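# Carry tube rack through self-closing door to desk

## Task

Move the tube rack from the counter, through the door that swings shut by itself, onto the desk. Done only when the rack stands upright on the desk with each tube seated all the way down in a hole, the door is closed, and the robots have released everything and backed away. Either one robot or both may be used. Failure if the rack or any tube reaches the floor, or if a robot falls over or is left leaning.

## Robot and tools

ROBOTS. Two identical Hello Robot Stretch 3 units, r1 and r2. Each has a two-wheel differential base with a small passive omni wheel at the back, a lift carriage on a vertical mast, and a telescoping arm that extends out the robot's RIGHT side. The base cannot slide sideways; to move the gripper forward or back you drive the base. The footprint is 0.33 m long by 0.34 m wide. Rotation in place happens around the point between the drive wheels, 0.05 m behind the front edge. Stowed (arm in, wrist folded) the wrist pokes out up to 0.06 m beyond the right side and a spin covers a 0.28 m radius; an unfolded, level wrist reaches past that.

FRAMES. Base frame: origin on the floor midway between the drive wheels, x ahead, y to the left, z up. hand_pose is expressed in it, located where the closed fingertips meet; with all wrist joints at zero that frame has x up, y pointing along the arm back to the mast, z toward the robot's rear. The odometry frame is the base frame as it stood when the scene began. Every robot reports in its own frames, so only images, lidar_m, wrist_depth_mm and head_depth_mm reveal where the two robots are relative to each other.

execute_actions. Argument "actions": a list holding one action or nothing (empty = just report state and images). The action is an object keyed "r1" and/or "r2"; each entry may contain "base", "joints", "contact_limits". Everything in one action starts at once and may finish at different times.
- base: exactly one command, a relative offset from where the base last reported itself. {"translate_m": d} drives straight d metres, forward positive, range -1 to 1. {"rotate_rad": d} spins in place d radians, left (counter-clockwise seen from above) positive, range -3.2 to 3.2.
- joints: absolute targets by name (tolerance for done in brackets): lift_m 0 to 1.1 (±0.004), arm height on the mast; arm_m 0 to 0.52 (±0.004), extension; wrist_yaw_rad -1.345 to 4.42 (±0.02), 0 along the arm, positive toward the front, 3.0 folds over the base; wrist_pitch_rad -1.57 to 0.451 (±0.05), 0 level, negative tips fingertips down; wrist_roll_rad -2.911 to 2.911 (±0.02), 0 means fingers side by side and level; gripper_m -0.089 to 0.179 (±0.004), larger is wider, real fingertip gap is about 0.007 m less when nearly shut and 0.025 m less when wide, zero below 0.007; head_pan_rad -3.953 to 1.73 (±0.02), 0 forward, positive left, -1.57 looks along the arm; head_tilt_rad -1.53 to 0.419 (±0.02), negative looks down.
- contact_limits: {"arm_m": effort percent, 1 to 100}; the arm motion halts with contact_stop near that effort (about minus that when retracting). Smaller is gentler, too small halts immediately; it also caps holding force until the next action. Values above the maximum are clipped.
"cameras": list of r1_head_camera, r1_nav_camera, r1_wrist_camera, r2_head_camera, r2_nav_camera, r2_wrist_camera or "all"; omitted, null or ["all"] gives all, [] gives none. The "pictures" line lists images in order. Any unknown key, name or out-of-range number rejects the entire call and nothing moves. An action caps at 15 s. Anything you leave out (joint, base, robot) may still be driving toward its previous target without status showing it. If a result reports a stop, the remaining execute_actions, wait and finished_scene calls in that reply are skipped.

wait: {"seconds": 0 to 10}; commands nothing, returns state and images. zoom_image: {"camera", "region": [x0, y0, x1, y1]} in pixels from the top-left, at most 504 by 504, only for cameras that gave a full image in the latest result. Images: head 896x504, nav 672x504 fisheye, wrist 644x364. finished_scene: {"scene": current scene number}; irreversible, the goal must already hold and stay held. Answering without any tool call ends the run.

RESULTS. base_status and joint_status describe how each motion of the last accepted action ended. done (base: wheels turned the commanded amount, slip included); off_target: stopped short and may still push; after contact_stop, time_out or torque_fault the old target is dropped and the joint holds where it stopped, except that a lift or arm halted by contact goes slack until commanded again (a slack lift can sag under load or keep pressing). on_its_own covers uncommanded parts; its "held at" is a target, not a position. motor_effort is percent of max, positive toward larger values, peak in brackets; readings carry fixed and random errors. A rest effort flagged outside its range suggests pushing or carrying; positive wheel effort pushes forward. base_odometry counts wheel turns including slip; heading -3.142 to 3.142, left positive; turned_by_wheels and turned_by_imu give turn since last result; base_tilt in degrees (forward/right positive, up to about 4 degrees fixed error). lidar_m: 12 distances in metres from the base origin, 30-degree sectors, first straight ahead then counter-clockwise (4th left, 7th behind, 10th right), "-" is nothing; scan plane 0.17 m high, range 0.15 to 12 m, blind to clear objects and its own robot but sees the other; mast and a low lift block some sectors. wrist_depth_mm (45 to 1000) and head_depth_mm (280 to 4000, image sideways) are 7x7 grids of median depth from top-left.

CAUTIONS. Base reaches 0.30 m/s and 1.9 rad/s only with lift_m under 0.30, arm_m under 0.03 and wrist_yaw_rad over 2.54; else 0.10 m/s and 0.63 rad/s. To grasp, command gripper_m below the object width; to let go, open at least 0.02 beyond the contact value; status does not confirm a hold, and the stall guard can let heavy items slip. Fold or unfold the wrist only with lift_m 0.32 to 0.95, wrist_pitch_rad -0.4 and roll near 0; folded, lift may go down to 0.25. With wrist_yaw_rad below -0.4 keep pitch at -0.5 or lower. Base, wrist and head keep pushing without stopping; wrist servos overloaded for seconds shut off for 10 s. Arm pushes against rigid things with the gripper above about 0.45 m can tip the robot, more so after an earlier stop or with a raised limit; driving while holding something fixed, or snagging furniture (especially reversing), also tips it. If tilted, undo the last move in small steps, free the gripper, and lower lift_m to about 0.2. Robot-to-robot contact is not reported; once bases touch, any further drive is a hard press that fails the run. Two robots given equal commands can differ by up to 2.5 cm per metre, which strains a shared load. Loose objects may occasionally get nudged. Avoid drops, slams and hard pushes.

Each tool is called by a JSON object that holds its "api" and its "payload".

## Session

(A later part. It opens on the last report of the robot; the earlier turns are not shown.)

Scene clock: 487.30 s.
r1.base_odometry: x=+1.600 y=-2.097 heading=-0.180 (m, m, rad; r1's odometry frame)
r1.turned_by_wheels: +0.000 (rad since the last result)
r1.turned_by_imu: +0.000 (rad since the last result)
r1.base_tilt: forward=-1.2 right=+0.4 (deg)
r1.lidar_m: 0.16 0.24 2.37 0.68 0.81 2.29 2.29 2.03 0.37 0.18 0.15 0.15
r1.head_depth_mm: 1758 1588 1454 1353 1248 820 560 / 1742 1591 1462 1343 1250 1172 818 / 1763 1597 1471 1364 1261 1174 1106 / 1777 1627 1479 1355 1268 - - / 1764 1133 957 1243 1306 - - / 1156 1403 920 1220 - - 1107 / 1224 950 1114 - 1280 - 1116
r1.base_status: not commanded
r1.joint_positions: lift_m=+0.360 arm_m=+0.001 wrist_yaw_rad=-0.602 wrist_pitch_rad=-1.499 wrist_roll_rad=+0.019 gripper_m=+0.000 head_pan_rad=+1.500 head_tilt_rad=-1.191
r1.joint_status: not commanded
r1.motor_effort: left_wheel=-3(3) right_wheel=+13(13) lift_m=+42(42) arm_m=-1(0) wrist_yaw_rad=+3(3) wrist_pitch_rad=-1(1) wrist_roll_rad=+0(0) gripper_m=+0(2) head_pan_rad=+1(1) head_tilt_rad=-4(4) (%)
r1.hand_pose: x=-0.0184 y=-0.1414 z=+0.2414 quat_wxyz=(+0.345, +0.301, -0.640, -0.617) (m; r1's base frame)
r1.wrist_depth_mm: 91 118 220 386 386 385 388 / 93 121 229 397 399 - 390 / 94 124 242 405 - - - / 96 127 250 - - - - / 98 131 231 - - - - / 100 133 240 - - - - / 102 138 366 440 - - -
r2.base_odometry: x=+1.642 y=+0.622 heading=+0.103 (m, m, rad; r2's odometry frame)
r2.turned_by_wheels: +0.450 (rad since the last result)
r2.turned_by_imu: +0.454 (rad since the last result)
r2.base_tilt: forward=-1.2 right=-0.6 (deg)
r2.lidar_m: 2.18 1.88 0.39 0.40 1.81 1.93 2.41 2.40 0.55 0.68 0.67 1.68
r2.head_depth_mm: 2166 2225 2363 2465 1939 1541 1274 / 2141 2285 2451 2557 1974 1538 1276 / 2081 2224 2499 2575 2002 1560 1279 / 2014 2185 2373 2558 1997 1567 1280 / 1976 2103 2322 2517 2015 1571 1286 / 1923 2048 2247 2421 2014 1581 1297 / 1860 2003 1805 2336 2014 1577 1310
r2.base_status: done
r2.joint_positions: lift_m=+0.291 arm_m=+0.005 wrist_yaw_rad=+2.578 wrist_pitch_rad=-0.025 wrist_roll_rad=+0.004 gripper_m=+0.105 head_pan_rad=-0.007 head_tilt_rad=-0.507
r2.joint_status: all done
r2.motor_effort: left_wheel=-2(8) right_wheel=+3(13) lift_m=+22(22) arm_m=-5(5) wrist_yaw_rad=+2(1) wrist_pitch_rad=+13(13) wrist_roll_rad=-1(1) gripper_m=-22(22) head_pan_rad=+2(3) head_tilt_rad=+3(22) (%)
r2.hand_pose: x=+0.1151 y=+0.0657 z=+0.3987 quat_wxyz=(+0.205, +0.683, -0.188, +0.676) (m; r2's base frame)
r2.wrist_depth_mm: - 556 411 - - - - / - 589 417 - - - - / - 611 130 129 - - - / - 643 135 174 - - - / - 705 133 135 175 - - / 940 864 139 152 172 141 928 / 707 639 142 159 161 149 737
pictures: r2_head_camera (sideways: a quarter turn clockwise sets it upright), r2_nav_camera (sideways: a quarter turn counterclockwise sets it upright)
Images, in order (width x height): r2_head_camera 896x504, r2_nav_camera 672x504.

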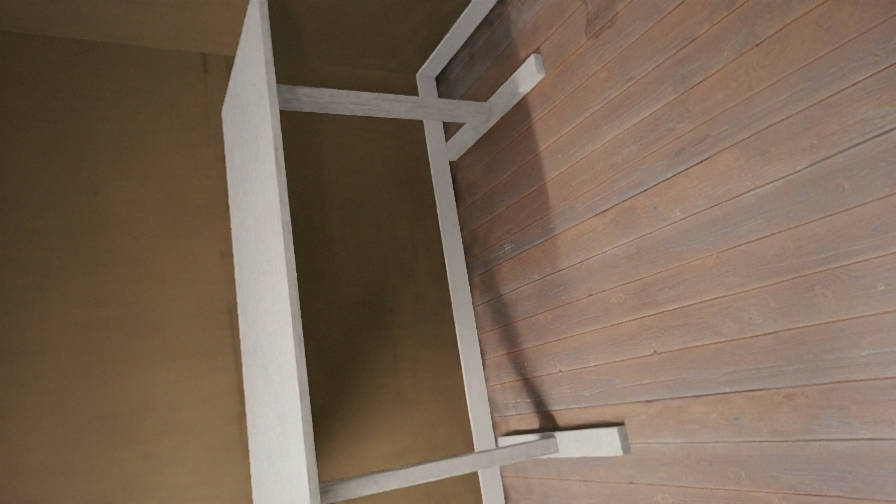

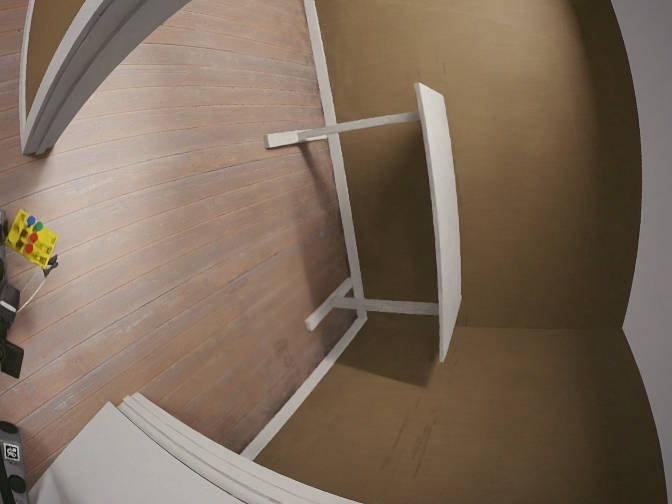

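{"api": "execute_actions", "payload": {"actions": [{"r2": {"base": {"translate_m": 0.64}}}], "cameras": ["r2_head_camera", "r1_nav_camera"]}}

Scene clock: 511.43 s.
r1.base_odometry: x=+1.600 y=-2.097 heading=-0.180 (m, m, rad; r1's odometry frame)
r1.turned_by_wheels: +0.000 (rad since the last result)
r1.turned_by_imu: +0.000 (rad since the last result)
r1.base_tilt: forward=-1.2 right=+0.6 (deg)
r1.lidar_m: 0.16 0.24 1.04 1.10 1.32 2.29 2.28 2.03 0.37 0.18 0.15 0.15
r1.head_depth_mm: 1184 1358 1407 1348 1254 817 560 / 1047 1377 1341 1358 1255 1172 819 / 1725 1591 1439 1348 1263 1181 1117 / 1784 1610 1488 1363 1271 - - / 1774 1559 1485 1377 1304 - - / 1161 1471 1497 1395 - - 1098 / 1297 1595 1519 - 1287 - 1110
r1.base_status: not commanded
r1.joint_positions: lift_m=+0.360 arm_m=+0.001 wrist_yaw_rad=-0.602 wrist_pitch_rad=-1.499 wrist_roll_rad=+0.019 gripper_m=+0.000 head_pan_rad=+1.500 head_tilt_rad=-1.191
r1.joint_status: not commanded
r1.motor_effort: left_wheel=-3(3) right_wheel=+13(13) lift_m=+42(42) arm_m=+0(0) wrist_yaw_rad=+3(3) wrist_pitch_rad=-1(1) wrist_roll_rad=+0(0) gripper_m=-2(2) head_pan_rad=+1(0) head_tilt_rad=-4(3) (%)
r1.hand_pose: x=-0.0184 y=-0.1414 z=+0.2414 quat_wxyz=(+0.345, +0.301, -0.640, -0.617) (m; r1's base frame)
r1.wrist_depth_mm: 91 118 221 390 392 389 390 / 92 120 232 401 397 - 393 / 94 124 241 410 - - - / 96 127 252 - - - - / 98 131 230 - - - - / 100 134 238 - - - - / 103 138 367 446 - - -
r2.base_odometry: x=+2.279 y=+0.688 heading=+0.103 (m, m, rad; r2's odometry frame)
r2.turned_by_wheels: +0.000 (rad since the last result)
r2.turned_by_imu: +0.000 (rad since the last result)
r2.base_tilt: forward=-1.1 right=-0.7 (deg)
r2.lidar_m: 1.75 1.30 2.00 2.47 0.57 0.57 3.03 0.97 0.60 0.59 1.30 1.48
r2.head_depth_mm: 1621 1764 1317 2023 1891 1549 1274 / 1577 1714 1327 2096 1893 1549 1279 / 1535 1654 1228 1993 1989 1560 1286 / 1497 1614 1250 1928 1998 1568 1278 / 1449 1574 1262 1866 1975 1559 1285 / 1415 1525 1282 1812 1926 1573 1296 / 1382 1491 1296 1752 1886 1577 1311
r2.base_status: done
r2.joint_positions: lift_m=+0.291 arm_m=+0.005 wrist_yaw_rad=+2.578 wrist_pitch_rad=-0.025 wrist_roll_rad=+0.004 gripper_m=+0.105 head_pan_rad=-0.007 head_tilt_rad=-0.506
r2.joint_status: not commanded
r2.motor_effort: left_wheel=-2(5) right_wheel=+3(12) lift_m=+22(21) arm_m=-5(5) wrist_yaw_rad=+2(1) wrist_pitch_rad=+13(13) wrist_roll_rad=-1(1) gripper_m=-22(22) head_pan_rad=+2(2) head_tilt_rad=+3(2) (%)
r2.hand_pose: x=+0.1151 y=+0.0657 z=+0.3987 quat_wxyz=(+0.205, +0.683, -0.188, +0.676) (m; r2's base frame)
r2.wrist_depth_mm: - - - - - - - / - - - - - - - / - - 130 129 - - - / - - 136 174 - - - / - - 133 134 175 - - / 914 - 139 152 172 141 943 / 706 668 142 160 160 149 743
pictures: r1_nav_camera (sideways: a quarter turn counterclockwise sets it upright), r2_head_camera (sideways: a quarter turn clockwise sets it upright)
Images, in order (width x height): r1_nav_camera 672x504, r2_head_camera 896x504.

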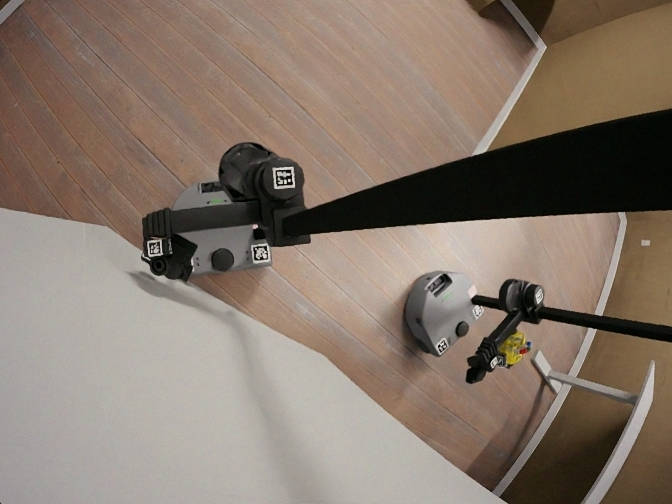

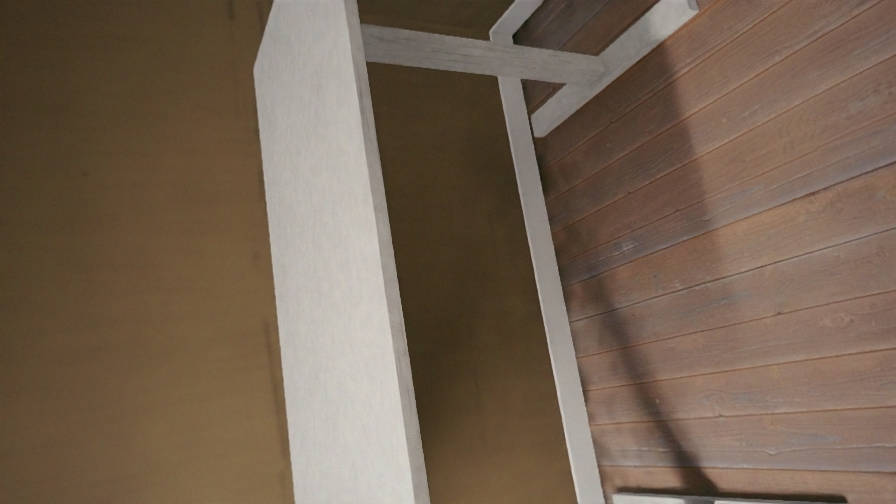

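{"api": "execute_actions", "payload": {"actions": [{"r1": {"base": {"translate_m": -0.62}}, "r2": {"base": {"translate_m": 0.63}, "joints": {"lift_m": 0.935, "head_tilt_rad": -0.95}}}], "cameras": ["r2_head_camera", "r1_nav_camera", "r2_wrist_camera"]}}

Scene clock: 529.67 s.
r1.base_odometry: x=+0.990 y=-1.986 heading=-0.180 (m, m, rad; r1's odometry frame)
r1.turned_by_wheels: +0.000 (rad since the last result)
r1.turned_by_imu: +0.000 (rad since the last result)
r1.base_tilt: forward=-1.2 right=+0.5 (deg)
r1.lidar_m: 1.16 0.72 0.63 0.63 1.88 1.89 1.77 1.56 1.57 1.44 1.27 1.28
r1.head_depth_mm: 639 781 994 1319 1247 1161 1095 / 654 798 1028 1318 1256 1176 1091 / 1413 1585 1420 1329 1265 1183 1109 / 1579 1625 1487 1366 1272 - - / 1724 1623 1482 1377 1293 - - / 1793 1641 1500 1398 - - 1104 / 1803 1649 1529 - 1271 - 1110
r1.base_status: done
r1.joint_positions: lift_m=+0.360 arm_m=+0.001 wrist_yaw_rad=-0.602 wrist_pitch_rad=-1.499 wrist_roll_rad=+0.019 gripper_m=+0.000 head_pan_rad=+1.500 head_tilt_rad=-1.191
r1.joint_status: not commanded
r1.motor_effort: left_wheel=-3(10) right_wheel=+0(21) lift_m=+43(42) arm_m=+0(0) wrist_yaw_rad=+2(2) wrist_pitch_rad=-1(1) wrist_roll_rad=+0(0) gripper_m=-2(1) head_pan_rad=+1(0) head_tilt_rad=-4(4) (%)
r1.hand_pose: x=-0.0184 y=-0.1414 z=+0.2414 quat_wxyz=(+0.345, +0.301, -0.640, -0.617) (m; r1's base frame)
r1.wrist_depth_mm: 392 393 396 390 388 396 389 / 402 405 395 402 403 - 391 / 408 409 410 406 - - - / 419 417 418 - - - - / 425 424 428 - - - - / 431 432 431 - - - - / 447 444 433 438 - - -
r2.base_odometry: x=+2.905 y=+0.753 heading=+0.103 (m, m, rad; r2's odometry frame)
r2.turned_by_wheels: +0.000 (rad since the last result)
r2.turned_by_imu: -0.001 (rad since the last result)
r2.base_tilt: forward=-1.2 right=-0.6 (deg)
r2.lidar_m: 1.14 1.14 0.82 2.23 1.83 1.11 1.18 0.94 1.01 1.12 1.12 0.97
r2.head_depth_mm: 762 593 495 1497 1360 1197 1093 / 771 598 487 1558 1366 1199 1102 / 779 603 491 1529 1400 1216 1091 / 791 610 495 1499 1451 1175 1090 / 800 615 499 450 1458 - 1078 / 808 618 501 442 814 - - / 816 626 506 434 1449 - -
r2.base_status: done
r2.joint_positions: lift_m=+0.934 arm_m=+0.005 wrist_yaw_rad=+2.579 wrist_pitch_rad=-0.026 wrist_roll_rad=+0.004 gripper_m=+0.105 head_pan_rad=-0.007 head_tilt_rad=-0.938
r2.joint_status: all done
r2.motor_effort: left_wheel=-2(4) right_wheel=+3(12) lift_m=+56(55) arm_m=-5(5) wrist_yaw_rad=+1(2) wrist_pitch_rad=+13(13) wrist_roll_rad=-1(1) gripper_m=-21(22) head_pan_rad=+3(2) head_tilt_rad=-5(27) (%)
r2.hand_pose: x=+0.1151 y=+0.0657 z=+1.0425 quat_wxyz=(+0.205, +0.683, -0.188, +0.676) (m; r2's base frame)
r2.wrist_depth_mm: - - - - - 943 819 / - - - - - 983 820 / - - 132 129 - - 843 / - - 203 174 902 922 820 / - - 134 134 176 400 479 / - - 139 156 172 141 322 / - - 142 160 160 150 256
pictures: r1_nav_camera (sideways: a quarter turn counterclockwise sets it upright), r2_head_camera (sideways: a quarter turn clockwise sets it upright), r2_wrist_camera
Images, in order (width x height): r1_nav_camera 672x504, r2_head_camera 896x504, r2_wrist_camera 644x364.

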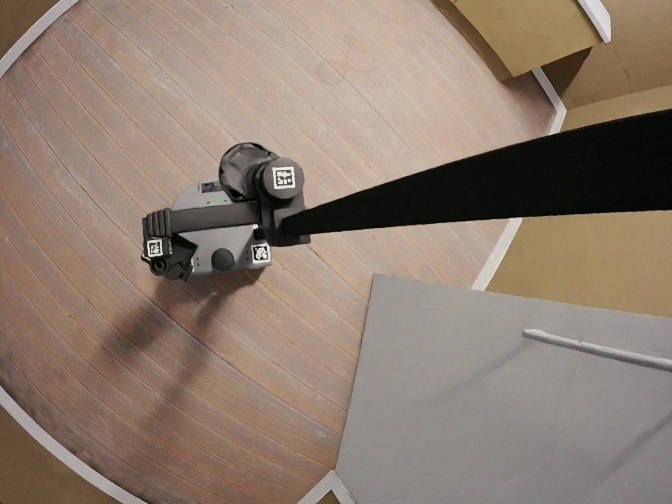

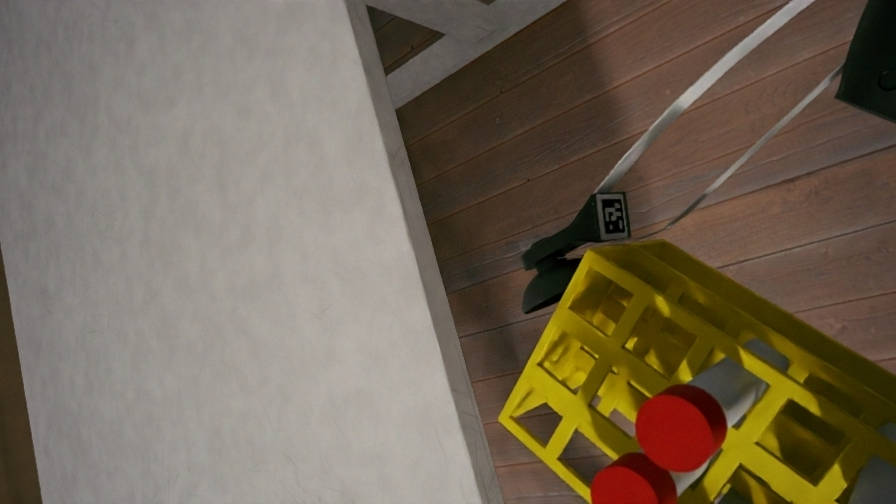

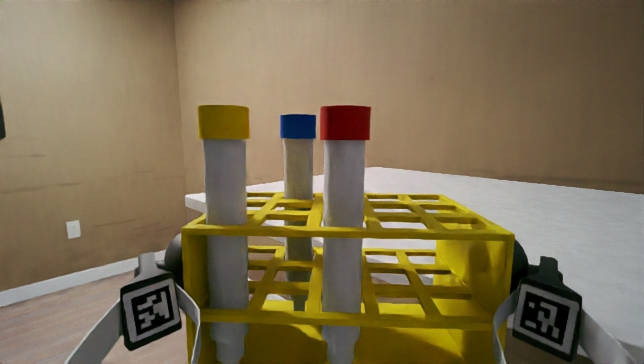

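{"api": "execute_actions", "payload": {"actions": [{"r2": {"base": {"translate_m": 0.25}, "joints": {"lift_m": 0.917, "wrist_yaw_rad": 1.65, "head_tilt_rad": -1.2, "head_pan_rad": -0.3}}}], "cameras": ["r2_head_camera", "r2_nav_camera", "r2_wrist_camera"]}}

Scene clock: 551.60 s.
r1.base_odometry: x=+0.990 y=-1.986 heading=-0.180 (m, m, rad; r1's odometry frame)
r1.turned_by_wheels: +0.000 (rad since the last result)
r1.turned_by_imu: +0.000 (rad since the last result)
r1.base_tilt: forward=-1.2 right=+0.4 (deg)
r1.lidar_m: 1.17 1.05 1.06 1.26 1.88 1.89 1.76 1.57 1.57 1.43 1.28 1.28
r1.head_depth_mm: 1192 1396 1457 1353 1246 1166 1096 / 1296 1533 1454 1350 1264 1165 1097 / 1426 1599 1466 1362 1259 1174 1109 / 1573 1601 1483 1367 1266 - - / 1716 1620 1495 1371 1301 - - / 1767 1626 1487 1403 - - 1094 / 1807 1642 1511 - 1270 - 1108
r1.base_status: not commanded
r1.joint_positions: lift_m=+0.360 arm_m=+0.001 wrist_yaw_rad=-0.602 wrist_pitch_rad=-1.499 wrist_roll_rad=+0.019 gripper_m=+0.000 head_pan_rad=+1.500 head_tilt_rad=-1.191
r1.joint_status: not commanded
r1.motor_effort: left_wheel=-3(3) right_wheel=+0(0) lift_m=+42(43) arm_m=+0(0) wrist_yaw_rad=+2(2) wrist_pitch_rad=-1(1) wrist_roll_rad=+0(0) gripper_m=-3(2) head_pan_rad=+0(0) head_tilt_rad=-5(4) (%)
r1.hand_pose: x=-0.0184 y=-0.1414 z=+0.2414 quat_wxyz=(+0.345, +0.301, -0.640, -0.617) (m; r1's base frame)
r1.wrist_depth_mm: 395 393 390 396 391 392 385 / 399 404 401 399 392 - 398 / 410 411 409 403 - - - / 423 418 421 - - - - / 430 425 420 - - - - / 432 432 432 - - - - / 445 441 445 435 - - -
r2.base_odometry: x=+3.154 y=+0.778 heading=+0.103 (m, m, rad; r2's odometry frame)
r2.turned_by_wheels: +0.000 (rad since the last result)
r2.turned_by_imu: -0.001 (rad since the last result)
r2.base_tilt: forward=-1.0 right=-0.7 (deg)
r2.lidar_m: 0.90 0.90 0.71 1.77 2.33 1.34 1.20 1.15 1.23 1.05 1.05 0.77
r2.head_depth_mm: 465 309 361 354 1227 1152 1071 / 477 - 338 347 1239 1167 1084 / 488 292 335 346 1216 1182 - / 476 405 325 348 324 1176 - / 480 428 384 350 321 1148 1098 / 483 429 387 352 323 308 1091 / 487 433 390 354 325 300 1099
r2.base_status: done
r2.joint_positions: lift_m=+0.918 arm_m=+0.005 wrist_yaw_rad=+1.652 wrist_pitch_rad=-0.026 wrist_roll_rad=+0.004 gripper_m=+0.105 head_pan_rad=-0.293 head_tilt_rad=-1.185
r2.joint_status: all done
r2.motor_effort: left_wheel=-2(1) right_wheel=+2(5) lift_m=+22(49) arm_m=-5(5) wrist_yaw_rad=-3(5) wrist_pitch_rad=+13(13) wrist_roll_rad=-1(1) gripper_m=-22(22) head_pan_rad=-3(20) head_tilt_rad=-6(22) (%)
r2.hand_pose: x=+0.2333 y=-0.1296 z=+1.0256 quat_wxyz=(+0.485, +0.527, -0.473, +0.513) (m; r2's base frame)
r2.wrist_depth_mm: 723 755 774 802 844 880 890 / 724 752 795 812 862 886 888 / 749 781 130 128 887 924 900 / 762 787 172 174 816 823 848 / 413 414 133 134 175 357 427 / 283 302 139 156 171 141 289 / 214 205 142 159 160 150 222
pictures: r2_head_camera (sideways: a quarter turn clockwise sets it upright), r2_nav_camera (sideways: a quarter turn counterclockwise sets it upright), r2_wrist_camera
Images, in order (width x height): r2_head_camera 896x504, r2_nav_camera 672x504, r2_wrist_camera 644x364.

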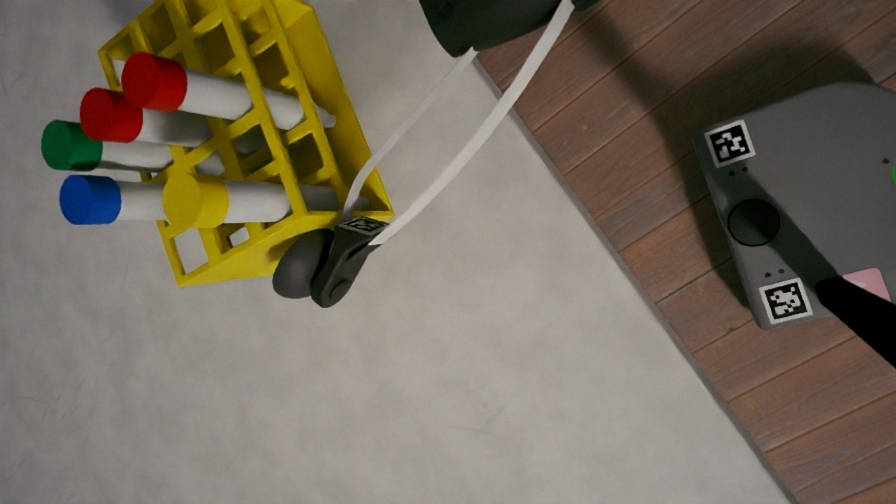

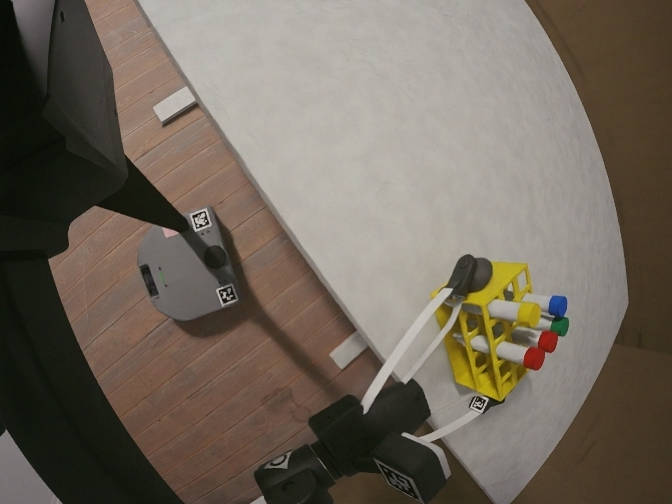

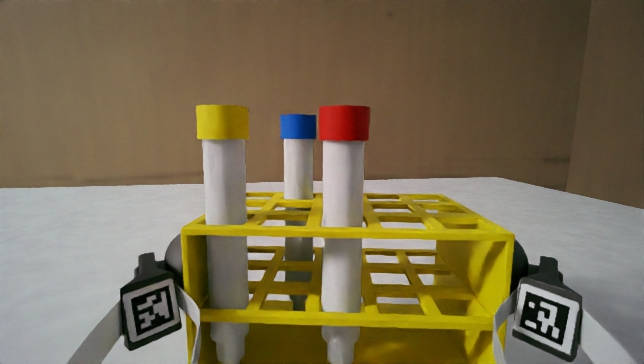

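{"api": "execute_actions", "payload": {"actions": [{"r2": {"joints": {"lift_m": 0.894}}, "r1": {"joints": {"head_pan_rad": 0.9, "head_tilt_rad": -0.5}}}], "cameras": ["r2_wrist_camera", "r1_head_camera"]}}

Scene clock: 561.17 s.
r1.base_odometry: x=+0.990 y=-1.986 heading=-0.180 (m, m, rad; r1's odometry frame)
r1.turned_by_wheels: +0.000 (rad since the last result)
r1.turned_by_imu: +0.000 (rad since the last result)
r1.base_tilt: forward=-1.2 right=+0.6 (deg)
r1.lidar_m: 1.17 1.05 1.05 1.26 1.88 1.88 1.76 1.57 1.57 1.43 1.28 1.28
r1.head_depth_mm: 848 910 990 1085 1181 1315 1330 / 861 928 1004 1104 1219 1360 1330 / 875 942 1027 1122 1242 1390 1350 / 891 964 1054 1144 1269 1429 1359 / 907 979 1066 1172 1302 1467 1362 / 920 992 1070 1202 1333 1474 1362 / 929 1006 1101 1214 1369 1531 1363
r1.base_status: not commanded
r1.joint_positions: lift_m=+0.360 arm_m=+0.001 wrist_yaw_rad=-0.602 wrist_pitch_rad=-1.499 wrist_roll_rad=+0.019 gripper_m=+0.000 head_pan_rad=+0.907 head_tilt_rad=-0.508
r1.joint_status: all done
r1.motor_effort: left_wheel=-3(3) right_wheel=+0(1) lift_m=+42(42) arm_m=+0(0) wrist_yaw_rad=+2(3) wrist_pitch_rad=-1(1) wrist_roll_rad=+0(0) gripper_m=-2(2) head_pan_rad=-5(49) head_tilt_rad=+3(36) (%)
r1.hand_pose: x=-0.0184 y=-0.1414 z=+0.2414 quat_wxyz=(+0.345, +0.301, -0.640, -0.617) (m; r1's base frame)
r1.wrist_depth_mm: 393 395 391 387 390 389 389 / 403 400 400 401 400 - 398 / 417 419 411 405 - - - / 418 414 419 - - - - / 427 426 417 - - - - / 435 433 433 - - - - / 444 439 434 433 - - -
r2.base_odometry: x=+3.154 y=+0.778 heading=+0.103 (m, m, rad; r2's odometry frame)
r2.turned_by_wheels: +0.000 (rad since the last result)
r2.turned_by_imu: -0.001 (rad since the last result)
r2.base_tilt: forward=-1.2 right=-0.5 (deg)
r2.lidar_m: 0.90 0.90 0.70 1.76 2.33 1.35 1.20 1.15 1.23 1.05 1.05 0.77
r2.head_depth_mm: 465 334 361 352 1216 1149 1069 / 469 303 329 348 1238 1167 1087 / 477 309 321 347 1215 1186 - / 476 425 329 347 324 1180 - / 479 427 385 350 322 1161 1100 / 483 430 387 352 323 308 1092 / 487 432 390 354 325 300 1095
r2.base_status: not commanded
r2.joint_positions: lift_m=+0.895 arm_m=+0.005 wrist_yaw_rad=+1.652 wrist_pitch_rad=-0.026 wrist_roll_rad=+0.004 gripper_m=+0.105 head_pan_rad=-0.293 head_tilt_rad=-1.185
r2.joint_status: all done
r2.motor_effort: left_wheel=-2(2) right_wheel=+3(3) lift_m=+22(24) arm_m=-5(5) wrist_yaw_rad=-3(3) wrist_pitch_rad=+13(13) wrist_roll_rad=-1(1) gripper_m=-22(22) head_pan_rad=-2(2) head_tilt_rad=-7(6) (%)
r2.hand_pose: x=+0.2333 y=-0.1296 z=+1.0026 quat_wxyz=(+0.485, +0.527, -0.473, +0.513) (m; r2's base frame)
r2.wrist_depth_mm: 727 748 767 801 831 888 883 / 732 764 795 809 857 905 886 / 756 782 129 127 885 923 883 / 653 655 135 174 683 683 827 / 346 348 132 134 176 300 358 / 236 252 139 155 172 141 240 / 187 171 142 159 160 143 186
pictures: r1_head_camera (sideways: a quarter turn clockwise sets it upright), r2_wrist_camera
Images, in order (width x height): r1_head_camera 896x504, r2_wrist_camera 644x364.

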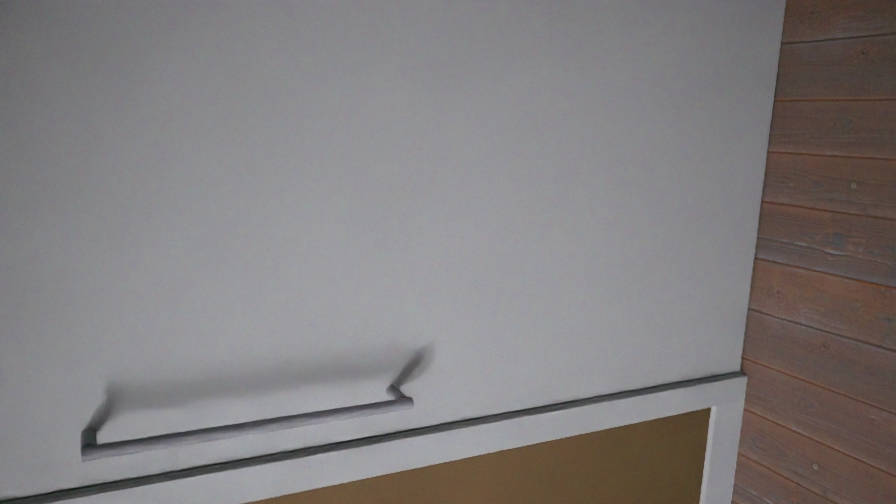

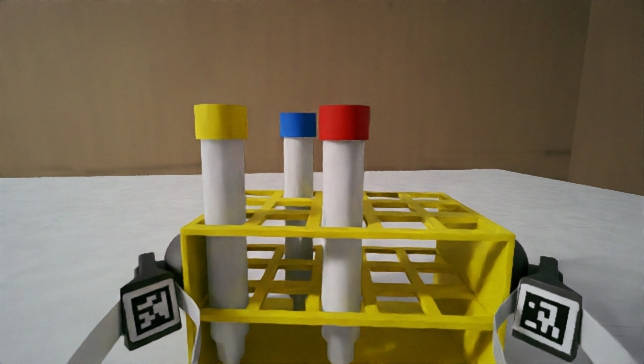

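{"api": "execute_actions", "payload": {"actions": [{"r2": {"joints": {"gripper_m": 0.179}}}], "cameras": ["r2_wrist_camera"]}}

Scene clock: 569.77 s.
r1.base_odometry: x=+0.990 y=-1.986 heading=-0.180 (m, m, rad; r1's odometry frame)
r1.turned_by_wheels: +0.000 (rad since the last result)
r1.turned_by_imu: +0.000 (rad since the last result)
r1.base_tilt: forward=-1.1 right=+0.5 (deg)
r1.lidar_m: 1.16 1.05 1.06 1.26 1.87 1.88 1.76 1.56 1.57 1.43 1.28 1.28
r1.head_depth_mm: 848 913 989 1078 1193 1316 1344 / 864 926 1012 1099 1217 1354 1347 / 873 942 1026 1123 1240 1380 1336 / 891 961 1050 1154 1265 1423 1348 / 902 977 1065 1176 1301 1458 1344 / 924 991 1076 1201 1331 1490 1364 / 929 1005 1098 1212 1364 1530 1365
r1.base_status: not commanded
r1.joint_positions: lift_m=+0.360 arm_m=+0.001 wrist_yaw_rad=-0.602 wrist_pitch_rad=-1.499 wrist_roll_rad=+0.019 gripper_m=+0.000 head_pan_rad=+0.907 head_tilt_rad=-0.508
r1.joint_status: not commanded
r1.motor_effort: left_wheel=-3(3) right_wheel=+0(0) lift_m=+42(42) arm_m=+0(0) wrist_yaw_rad=+2(2) wrist_pitch_rad=-1(1) wrist_roll_rad=+0(0) gripper_m=-2(1) head_pan_rad=-4(4) head_tilt_rad=+4(4) (%)
r1.hand_pose: x=-0.0184 y=-0.1414 z=+0.2414 quat_wxyz=(+0.345, +0.301, -0.640, -0.617) (m; r1's base frame)
r1.wrist_depth_mm: 400 397 398 387 395 386 392 / 407 398 395 400 402 - 392 / 412 414 407 407 - - - / 421 422 416 - - - - / 424 429 419 - - - - / 438 440 432 - - - - / 443 433 442 440 - - -
r2.base_odometry: x=+3.154 y=+0.778 heading=+0.103 (m, m, rad; r2's odometry frame)
r2.turned_by_wheels: +0.000 (rad since the last result)
r2.turned_by_imu: -0.001 (rad since the last result)
r2.base_tilt: forward=-1.1 right=-0.6 (deg)
r2.lidar_m: 0.90 0.90 0.70 1.76 2.33 1.34 1.20 1.15 1.23 1.05 1.05 0.77
r2.head_depth_mm: 466 334 361 351 1220 1149 1077 / 468 317 330 348 1237 1176 1083 / 476 308 324 347 1211 1191 - / 476 425 347 344 324 1177 - / 479 427 390 351 321 1158 1096 / 483 430 387 352 323 308 1088 / 487 433 389 355 325 300 1101
r2.base_status: not commanded
r2.joint_positions: lift_m=+0.895 arm_m=+0.005 wrist_yaw_rad=+1.652 wrist_pitch_rad=-0.024 wrist_roll_rad=+0.004 gripper_m=+0.179 head_pan_rad=-0.293 head_tilt_rad=-1.185
r2.joint_status: all done
r2.motor_effort: left_wheel=-2(2) right_wheel=+2(3) lift_m=+21(21) arm_m=-5(5) wrist_yaw_rad=-3(3) wrist_pitch_rad=+12(13) wrist_roll_rad=-1(1) gripper_m=+1(97) head_pan_rad=-2(3) head_tilt_rad=-6(7) (%)
r2.hand_pose: x=+0.2334 y=-0.1297 z=+1.0032 quat_wxyz=(+0.485, +0.526, -0.474, +0.513) (m; r2's base frame)
r2.wrist_depth_mm: 723 749 760 793 843 880 882 / 742 755 781 824 855 893 880 / 746 791 128 173 875 911 870 / 662 674 133 175 695 704 830 / 350 352 132 135 157 302 360 / 239 239 138 151 182 144 260 / - 171 141 137 168 157 -
pictures: r2_wrist_camera
Images, in order (width x height): r2_wrist_camera 644x364.

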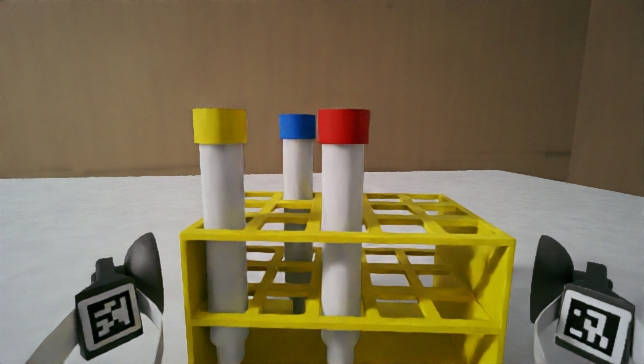

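{"api": "execute_actions", "payload": {"actions": [{"r2": {"base": {"translate_m": -0.33}, "joints": {"head_tilt_rad": -0.6, "head_pan_rad": -0.15}}}], "cameras": ["r2_wrist_camera", "r2_head_camera", "r1_head_camera"]}}

Scene clock: 580.07 s.
r1.base_odometry: x=+0.990 y=-1.986 heading=-0.180 (m, m, rad; r1's odometry frame)
r1.turned_by_wheels: +0.000 (rad since the last result)
r1.turned_by_imu: +0.000 (rad since the last result)
r1.base_tilt: forward=-1.2 right=+0.5 (deg)
r1.lidar_m: 1.16 1.05 1.05 1.26 1.88 1.89 1.76 1.57 1.57 1.43 1.28 1.28
r1.head_depth_mm: 847 915 988 1080 1186 1314 1324 / 859 924 1007 1103 1219 1350 1340 / 876 942 1029 1126 1240 1394 1348 / 890 968 1048 1149 1278 1419 1347 / 904 982 1063 1166 1299 1464 1362 / 917 999 1073 1192 1323 1487 1363 / 927 1003 1109 1216 1365 1520 1367
r1.base_status: not commanded
r1.joint_positions: lift_m=+0.360 arm_m=+0.001 wrist_yaw_rad=-0.602 wrist_pitch_rad=-1.499 wrist_roll_rad=+0.019 gripper_m=+0.000 head_pan_rad=+0.907 head_tilt_rad=-0.508
r1.joint_status: not commanded
r1.motor_effort: left_wheel=-3(3) right_wheel=+1(0) lift_m=+42(42) arm_m=+0(0) wrist_yaw_rad=+2(2) wrist_pitch_rad=-1(1) wrist_roll_rad=+0(0) gripper_m=-2(2) head_pan_rad=-3(5) head_tilt_rad=+3(4) (%)
r1.hand_pose: x=-0.0184 y=-0.1414 z=+0.2414 quat_wxyz=(+0.345, +0.301, -0.640, -0.617) (m; r1's base frame)
r1.wrist_depth_mm: 399 393 394 393 390 388 393 / 405 403 401 407 402 - 393 / 410 404 408 410 - - - / 417 421 414 - - - - / 439 426 419 - - - - / 431 425 433 - - - - / 443 439 443 439 - - -
r2.base_odometry: x=+2.826 y=+0.744 heading=+0.103 (m, m, rad; r2's odometry frame)
r2.turned_by_wheels: +0.000 (rad since the last result)
r2.turned_by_imu: -0.002 (rad since the last result)
r2.base_tilt: forward=-1.1 right=-0.6 (deg)
r2.lidar_m: 1.22 1.22 0.88 2.38 1.69 1.03 0.88 0.88 0.92 1.14 1.14 1.05
r2.head_depth_mm: 1259 1392 883 645 1685 1424 1204 / 1194 1316 892 594 1602 1426 1213 / 1137 1240 902 579 1669 1439 1243 / 1098 1201 914 577 1623 1446 1189 / 1043 1141 920 635 537 1448 1225 / 1007 1097 934 638 505 1459 1222 / 966 1052 946 643 489 1459 1235
r2.base_status: done
r2.joint_positions: lift_m=+0.895 arm_m=+0.005 wrist_yaw_rad=+1.652 wrist_pitch_rad=-0.023 wrist_roll_rad=+0.004 gripper_m=+0.179 head_pan_rad=-0.157 head_tilt_rad=-0.606
r2.joint_status: all done
r2.motor_effort: left_wheel=-2(6) right_wheel=+3(4) lift_m=+21(22) arm_m=-5(5) wrist_yaw_rad=-4(3) wrist_pitch_rad=+12(12) wrist_roll_rad=-1(1) gripper_m=+0(0) head_pan_rad=+2(13) head_tilt_rad=+2(28) (%)
r2.hand_pose: x=+0.2334 y=-0.1297 z=+1.0032 quat_wxyz=(+0.485, +0.526, -0.474, +0.513) (m; r2's base frame)
r2.wrist_depth_mm: - - - - - - 951 / - - - - - - 976 / - - - - - - 974 / 676 670 693 504 581 690 699 / 351 374 392 395 442 448 875 / - - - - - 881 898 / - - - - - - -
pictures: r1_head_camera (sideways: a quarter turn clockwise sets it upright), r2_head_camera (sideways: a quarter turn clockwise sets it upright), r2_wrist_camera
Images, in order (width x height): r1_head_camera 896x504, r2_head_camera 896x504, r2_wrist_camera 644x364.

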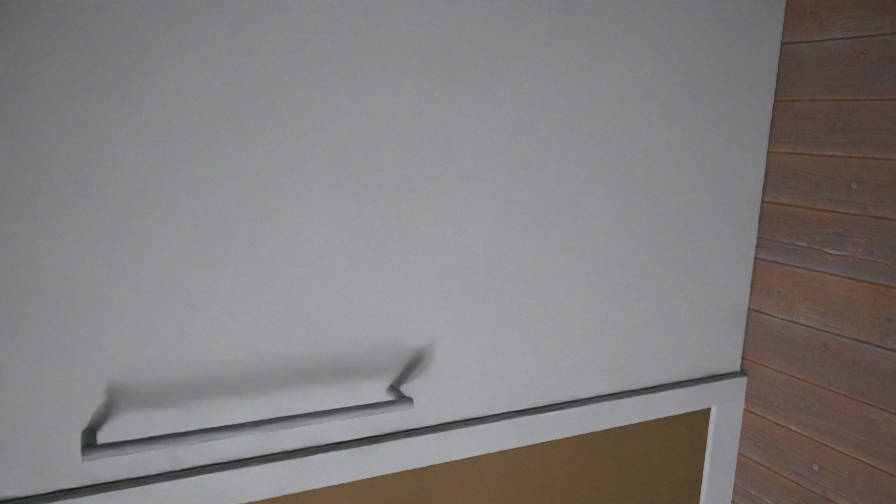

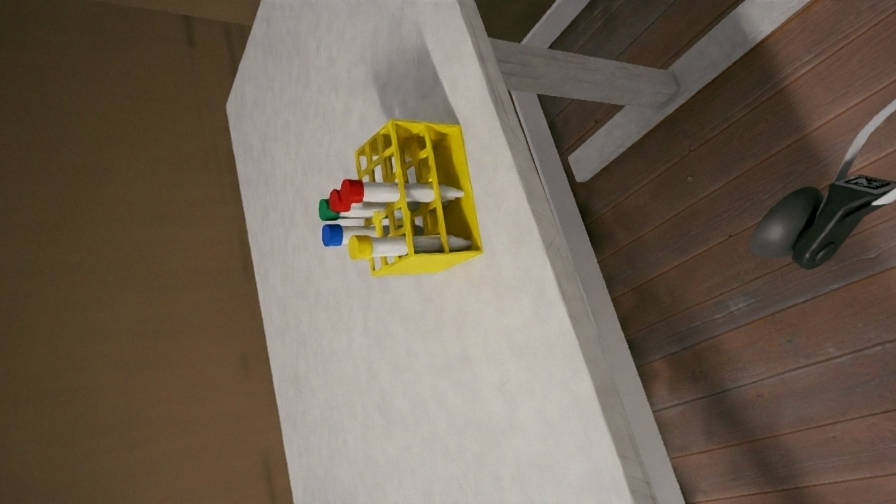

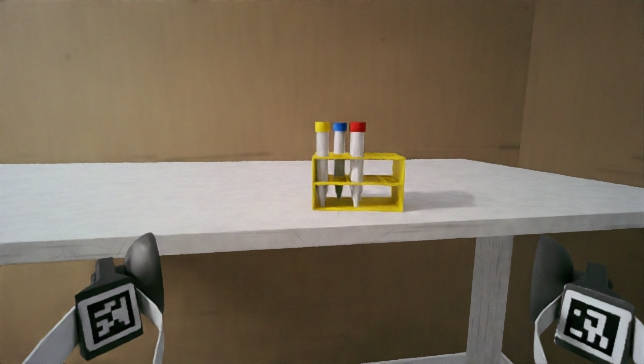

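{"api": "zoom_image", "payload": {"camera": "r2_wrist_camera", "region": [300, 110, 420, 220]}}

{"api": "zoom_image", "payload": {"camera": "r2_head_camera", "region": [300, 110, 500, 290]}}

Region (300, 110, 420, 220) of r2_wrist_camera's 644x364 image, scaled by 4.200; it fills the top 462 rows of this view, and the rest is white.

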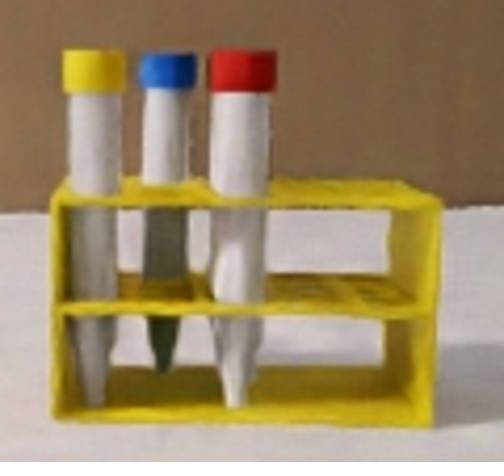

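Region (300, 110, 500, 290) of r2_head_camera's 896x504 image, scaled by 2.520, with more detail than that image has; it fills the top 454 rows of this view, and the rest is white.

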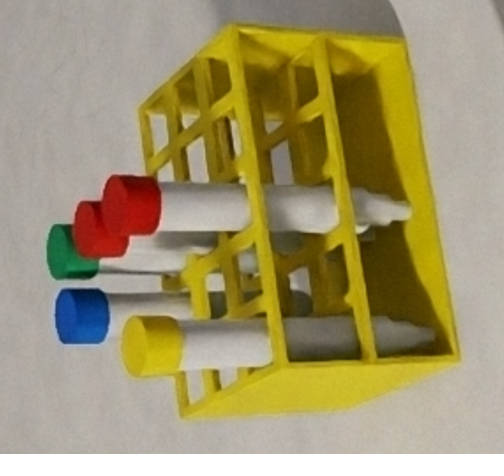

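All tubes are seated at the same height, the rack is upright on the desk, the door is shut, and both robots are clear.

{"api": "finished_scene", "payload": {"scene": 2}}

The scene is finished: the task was done.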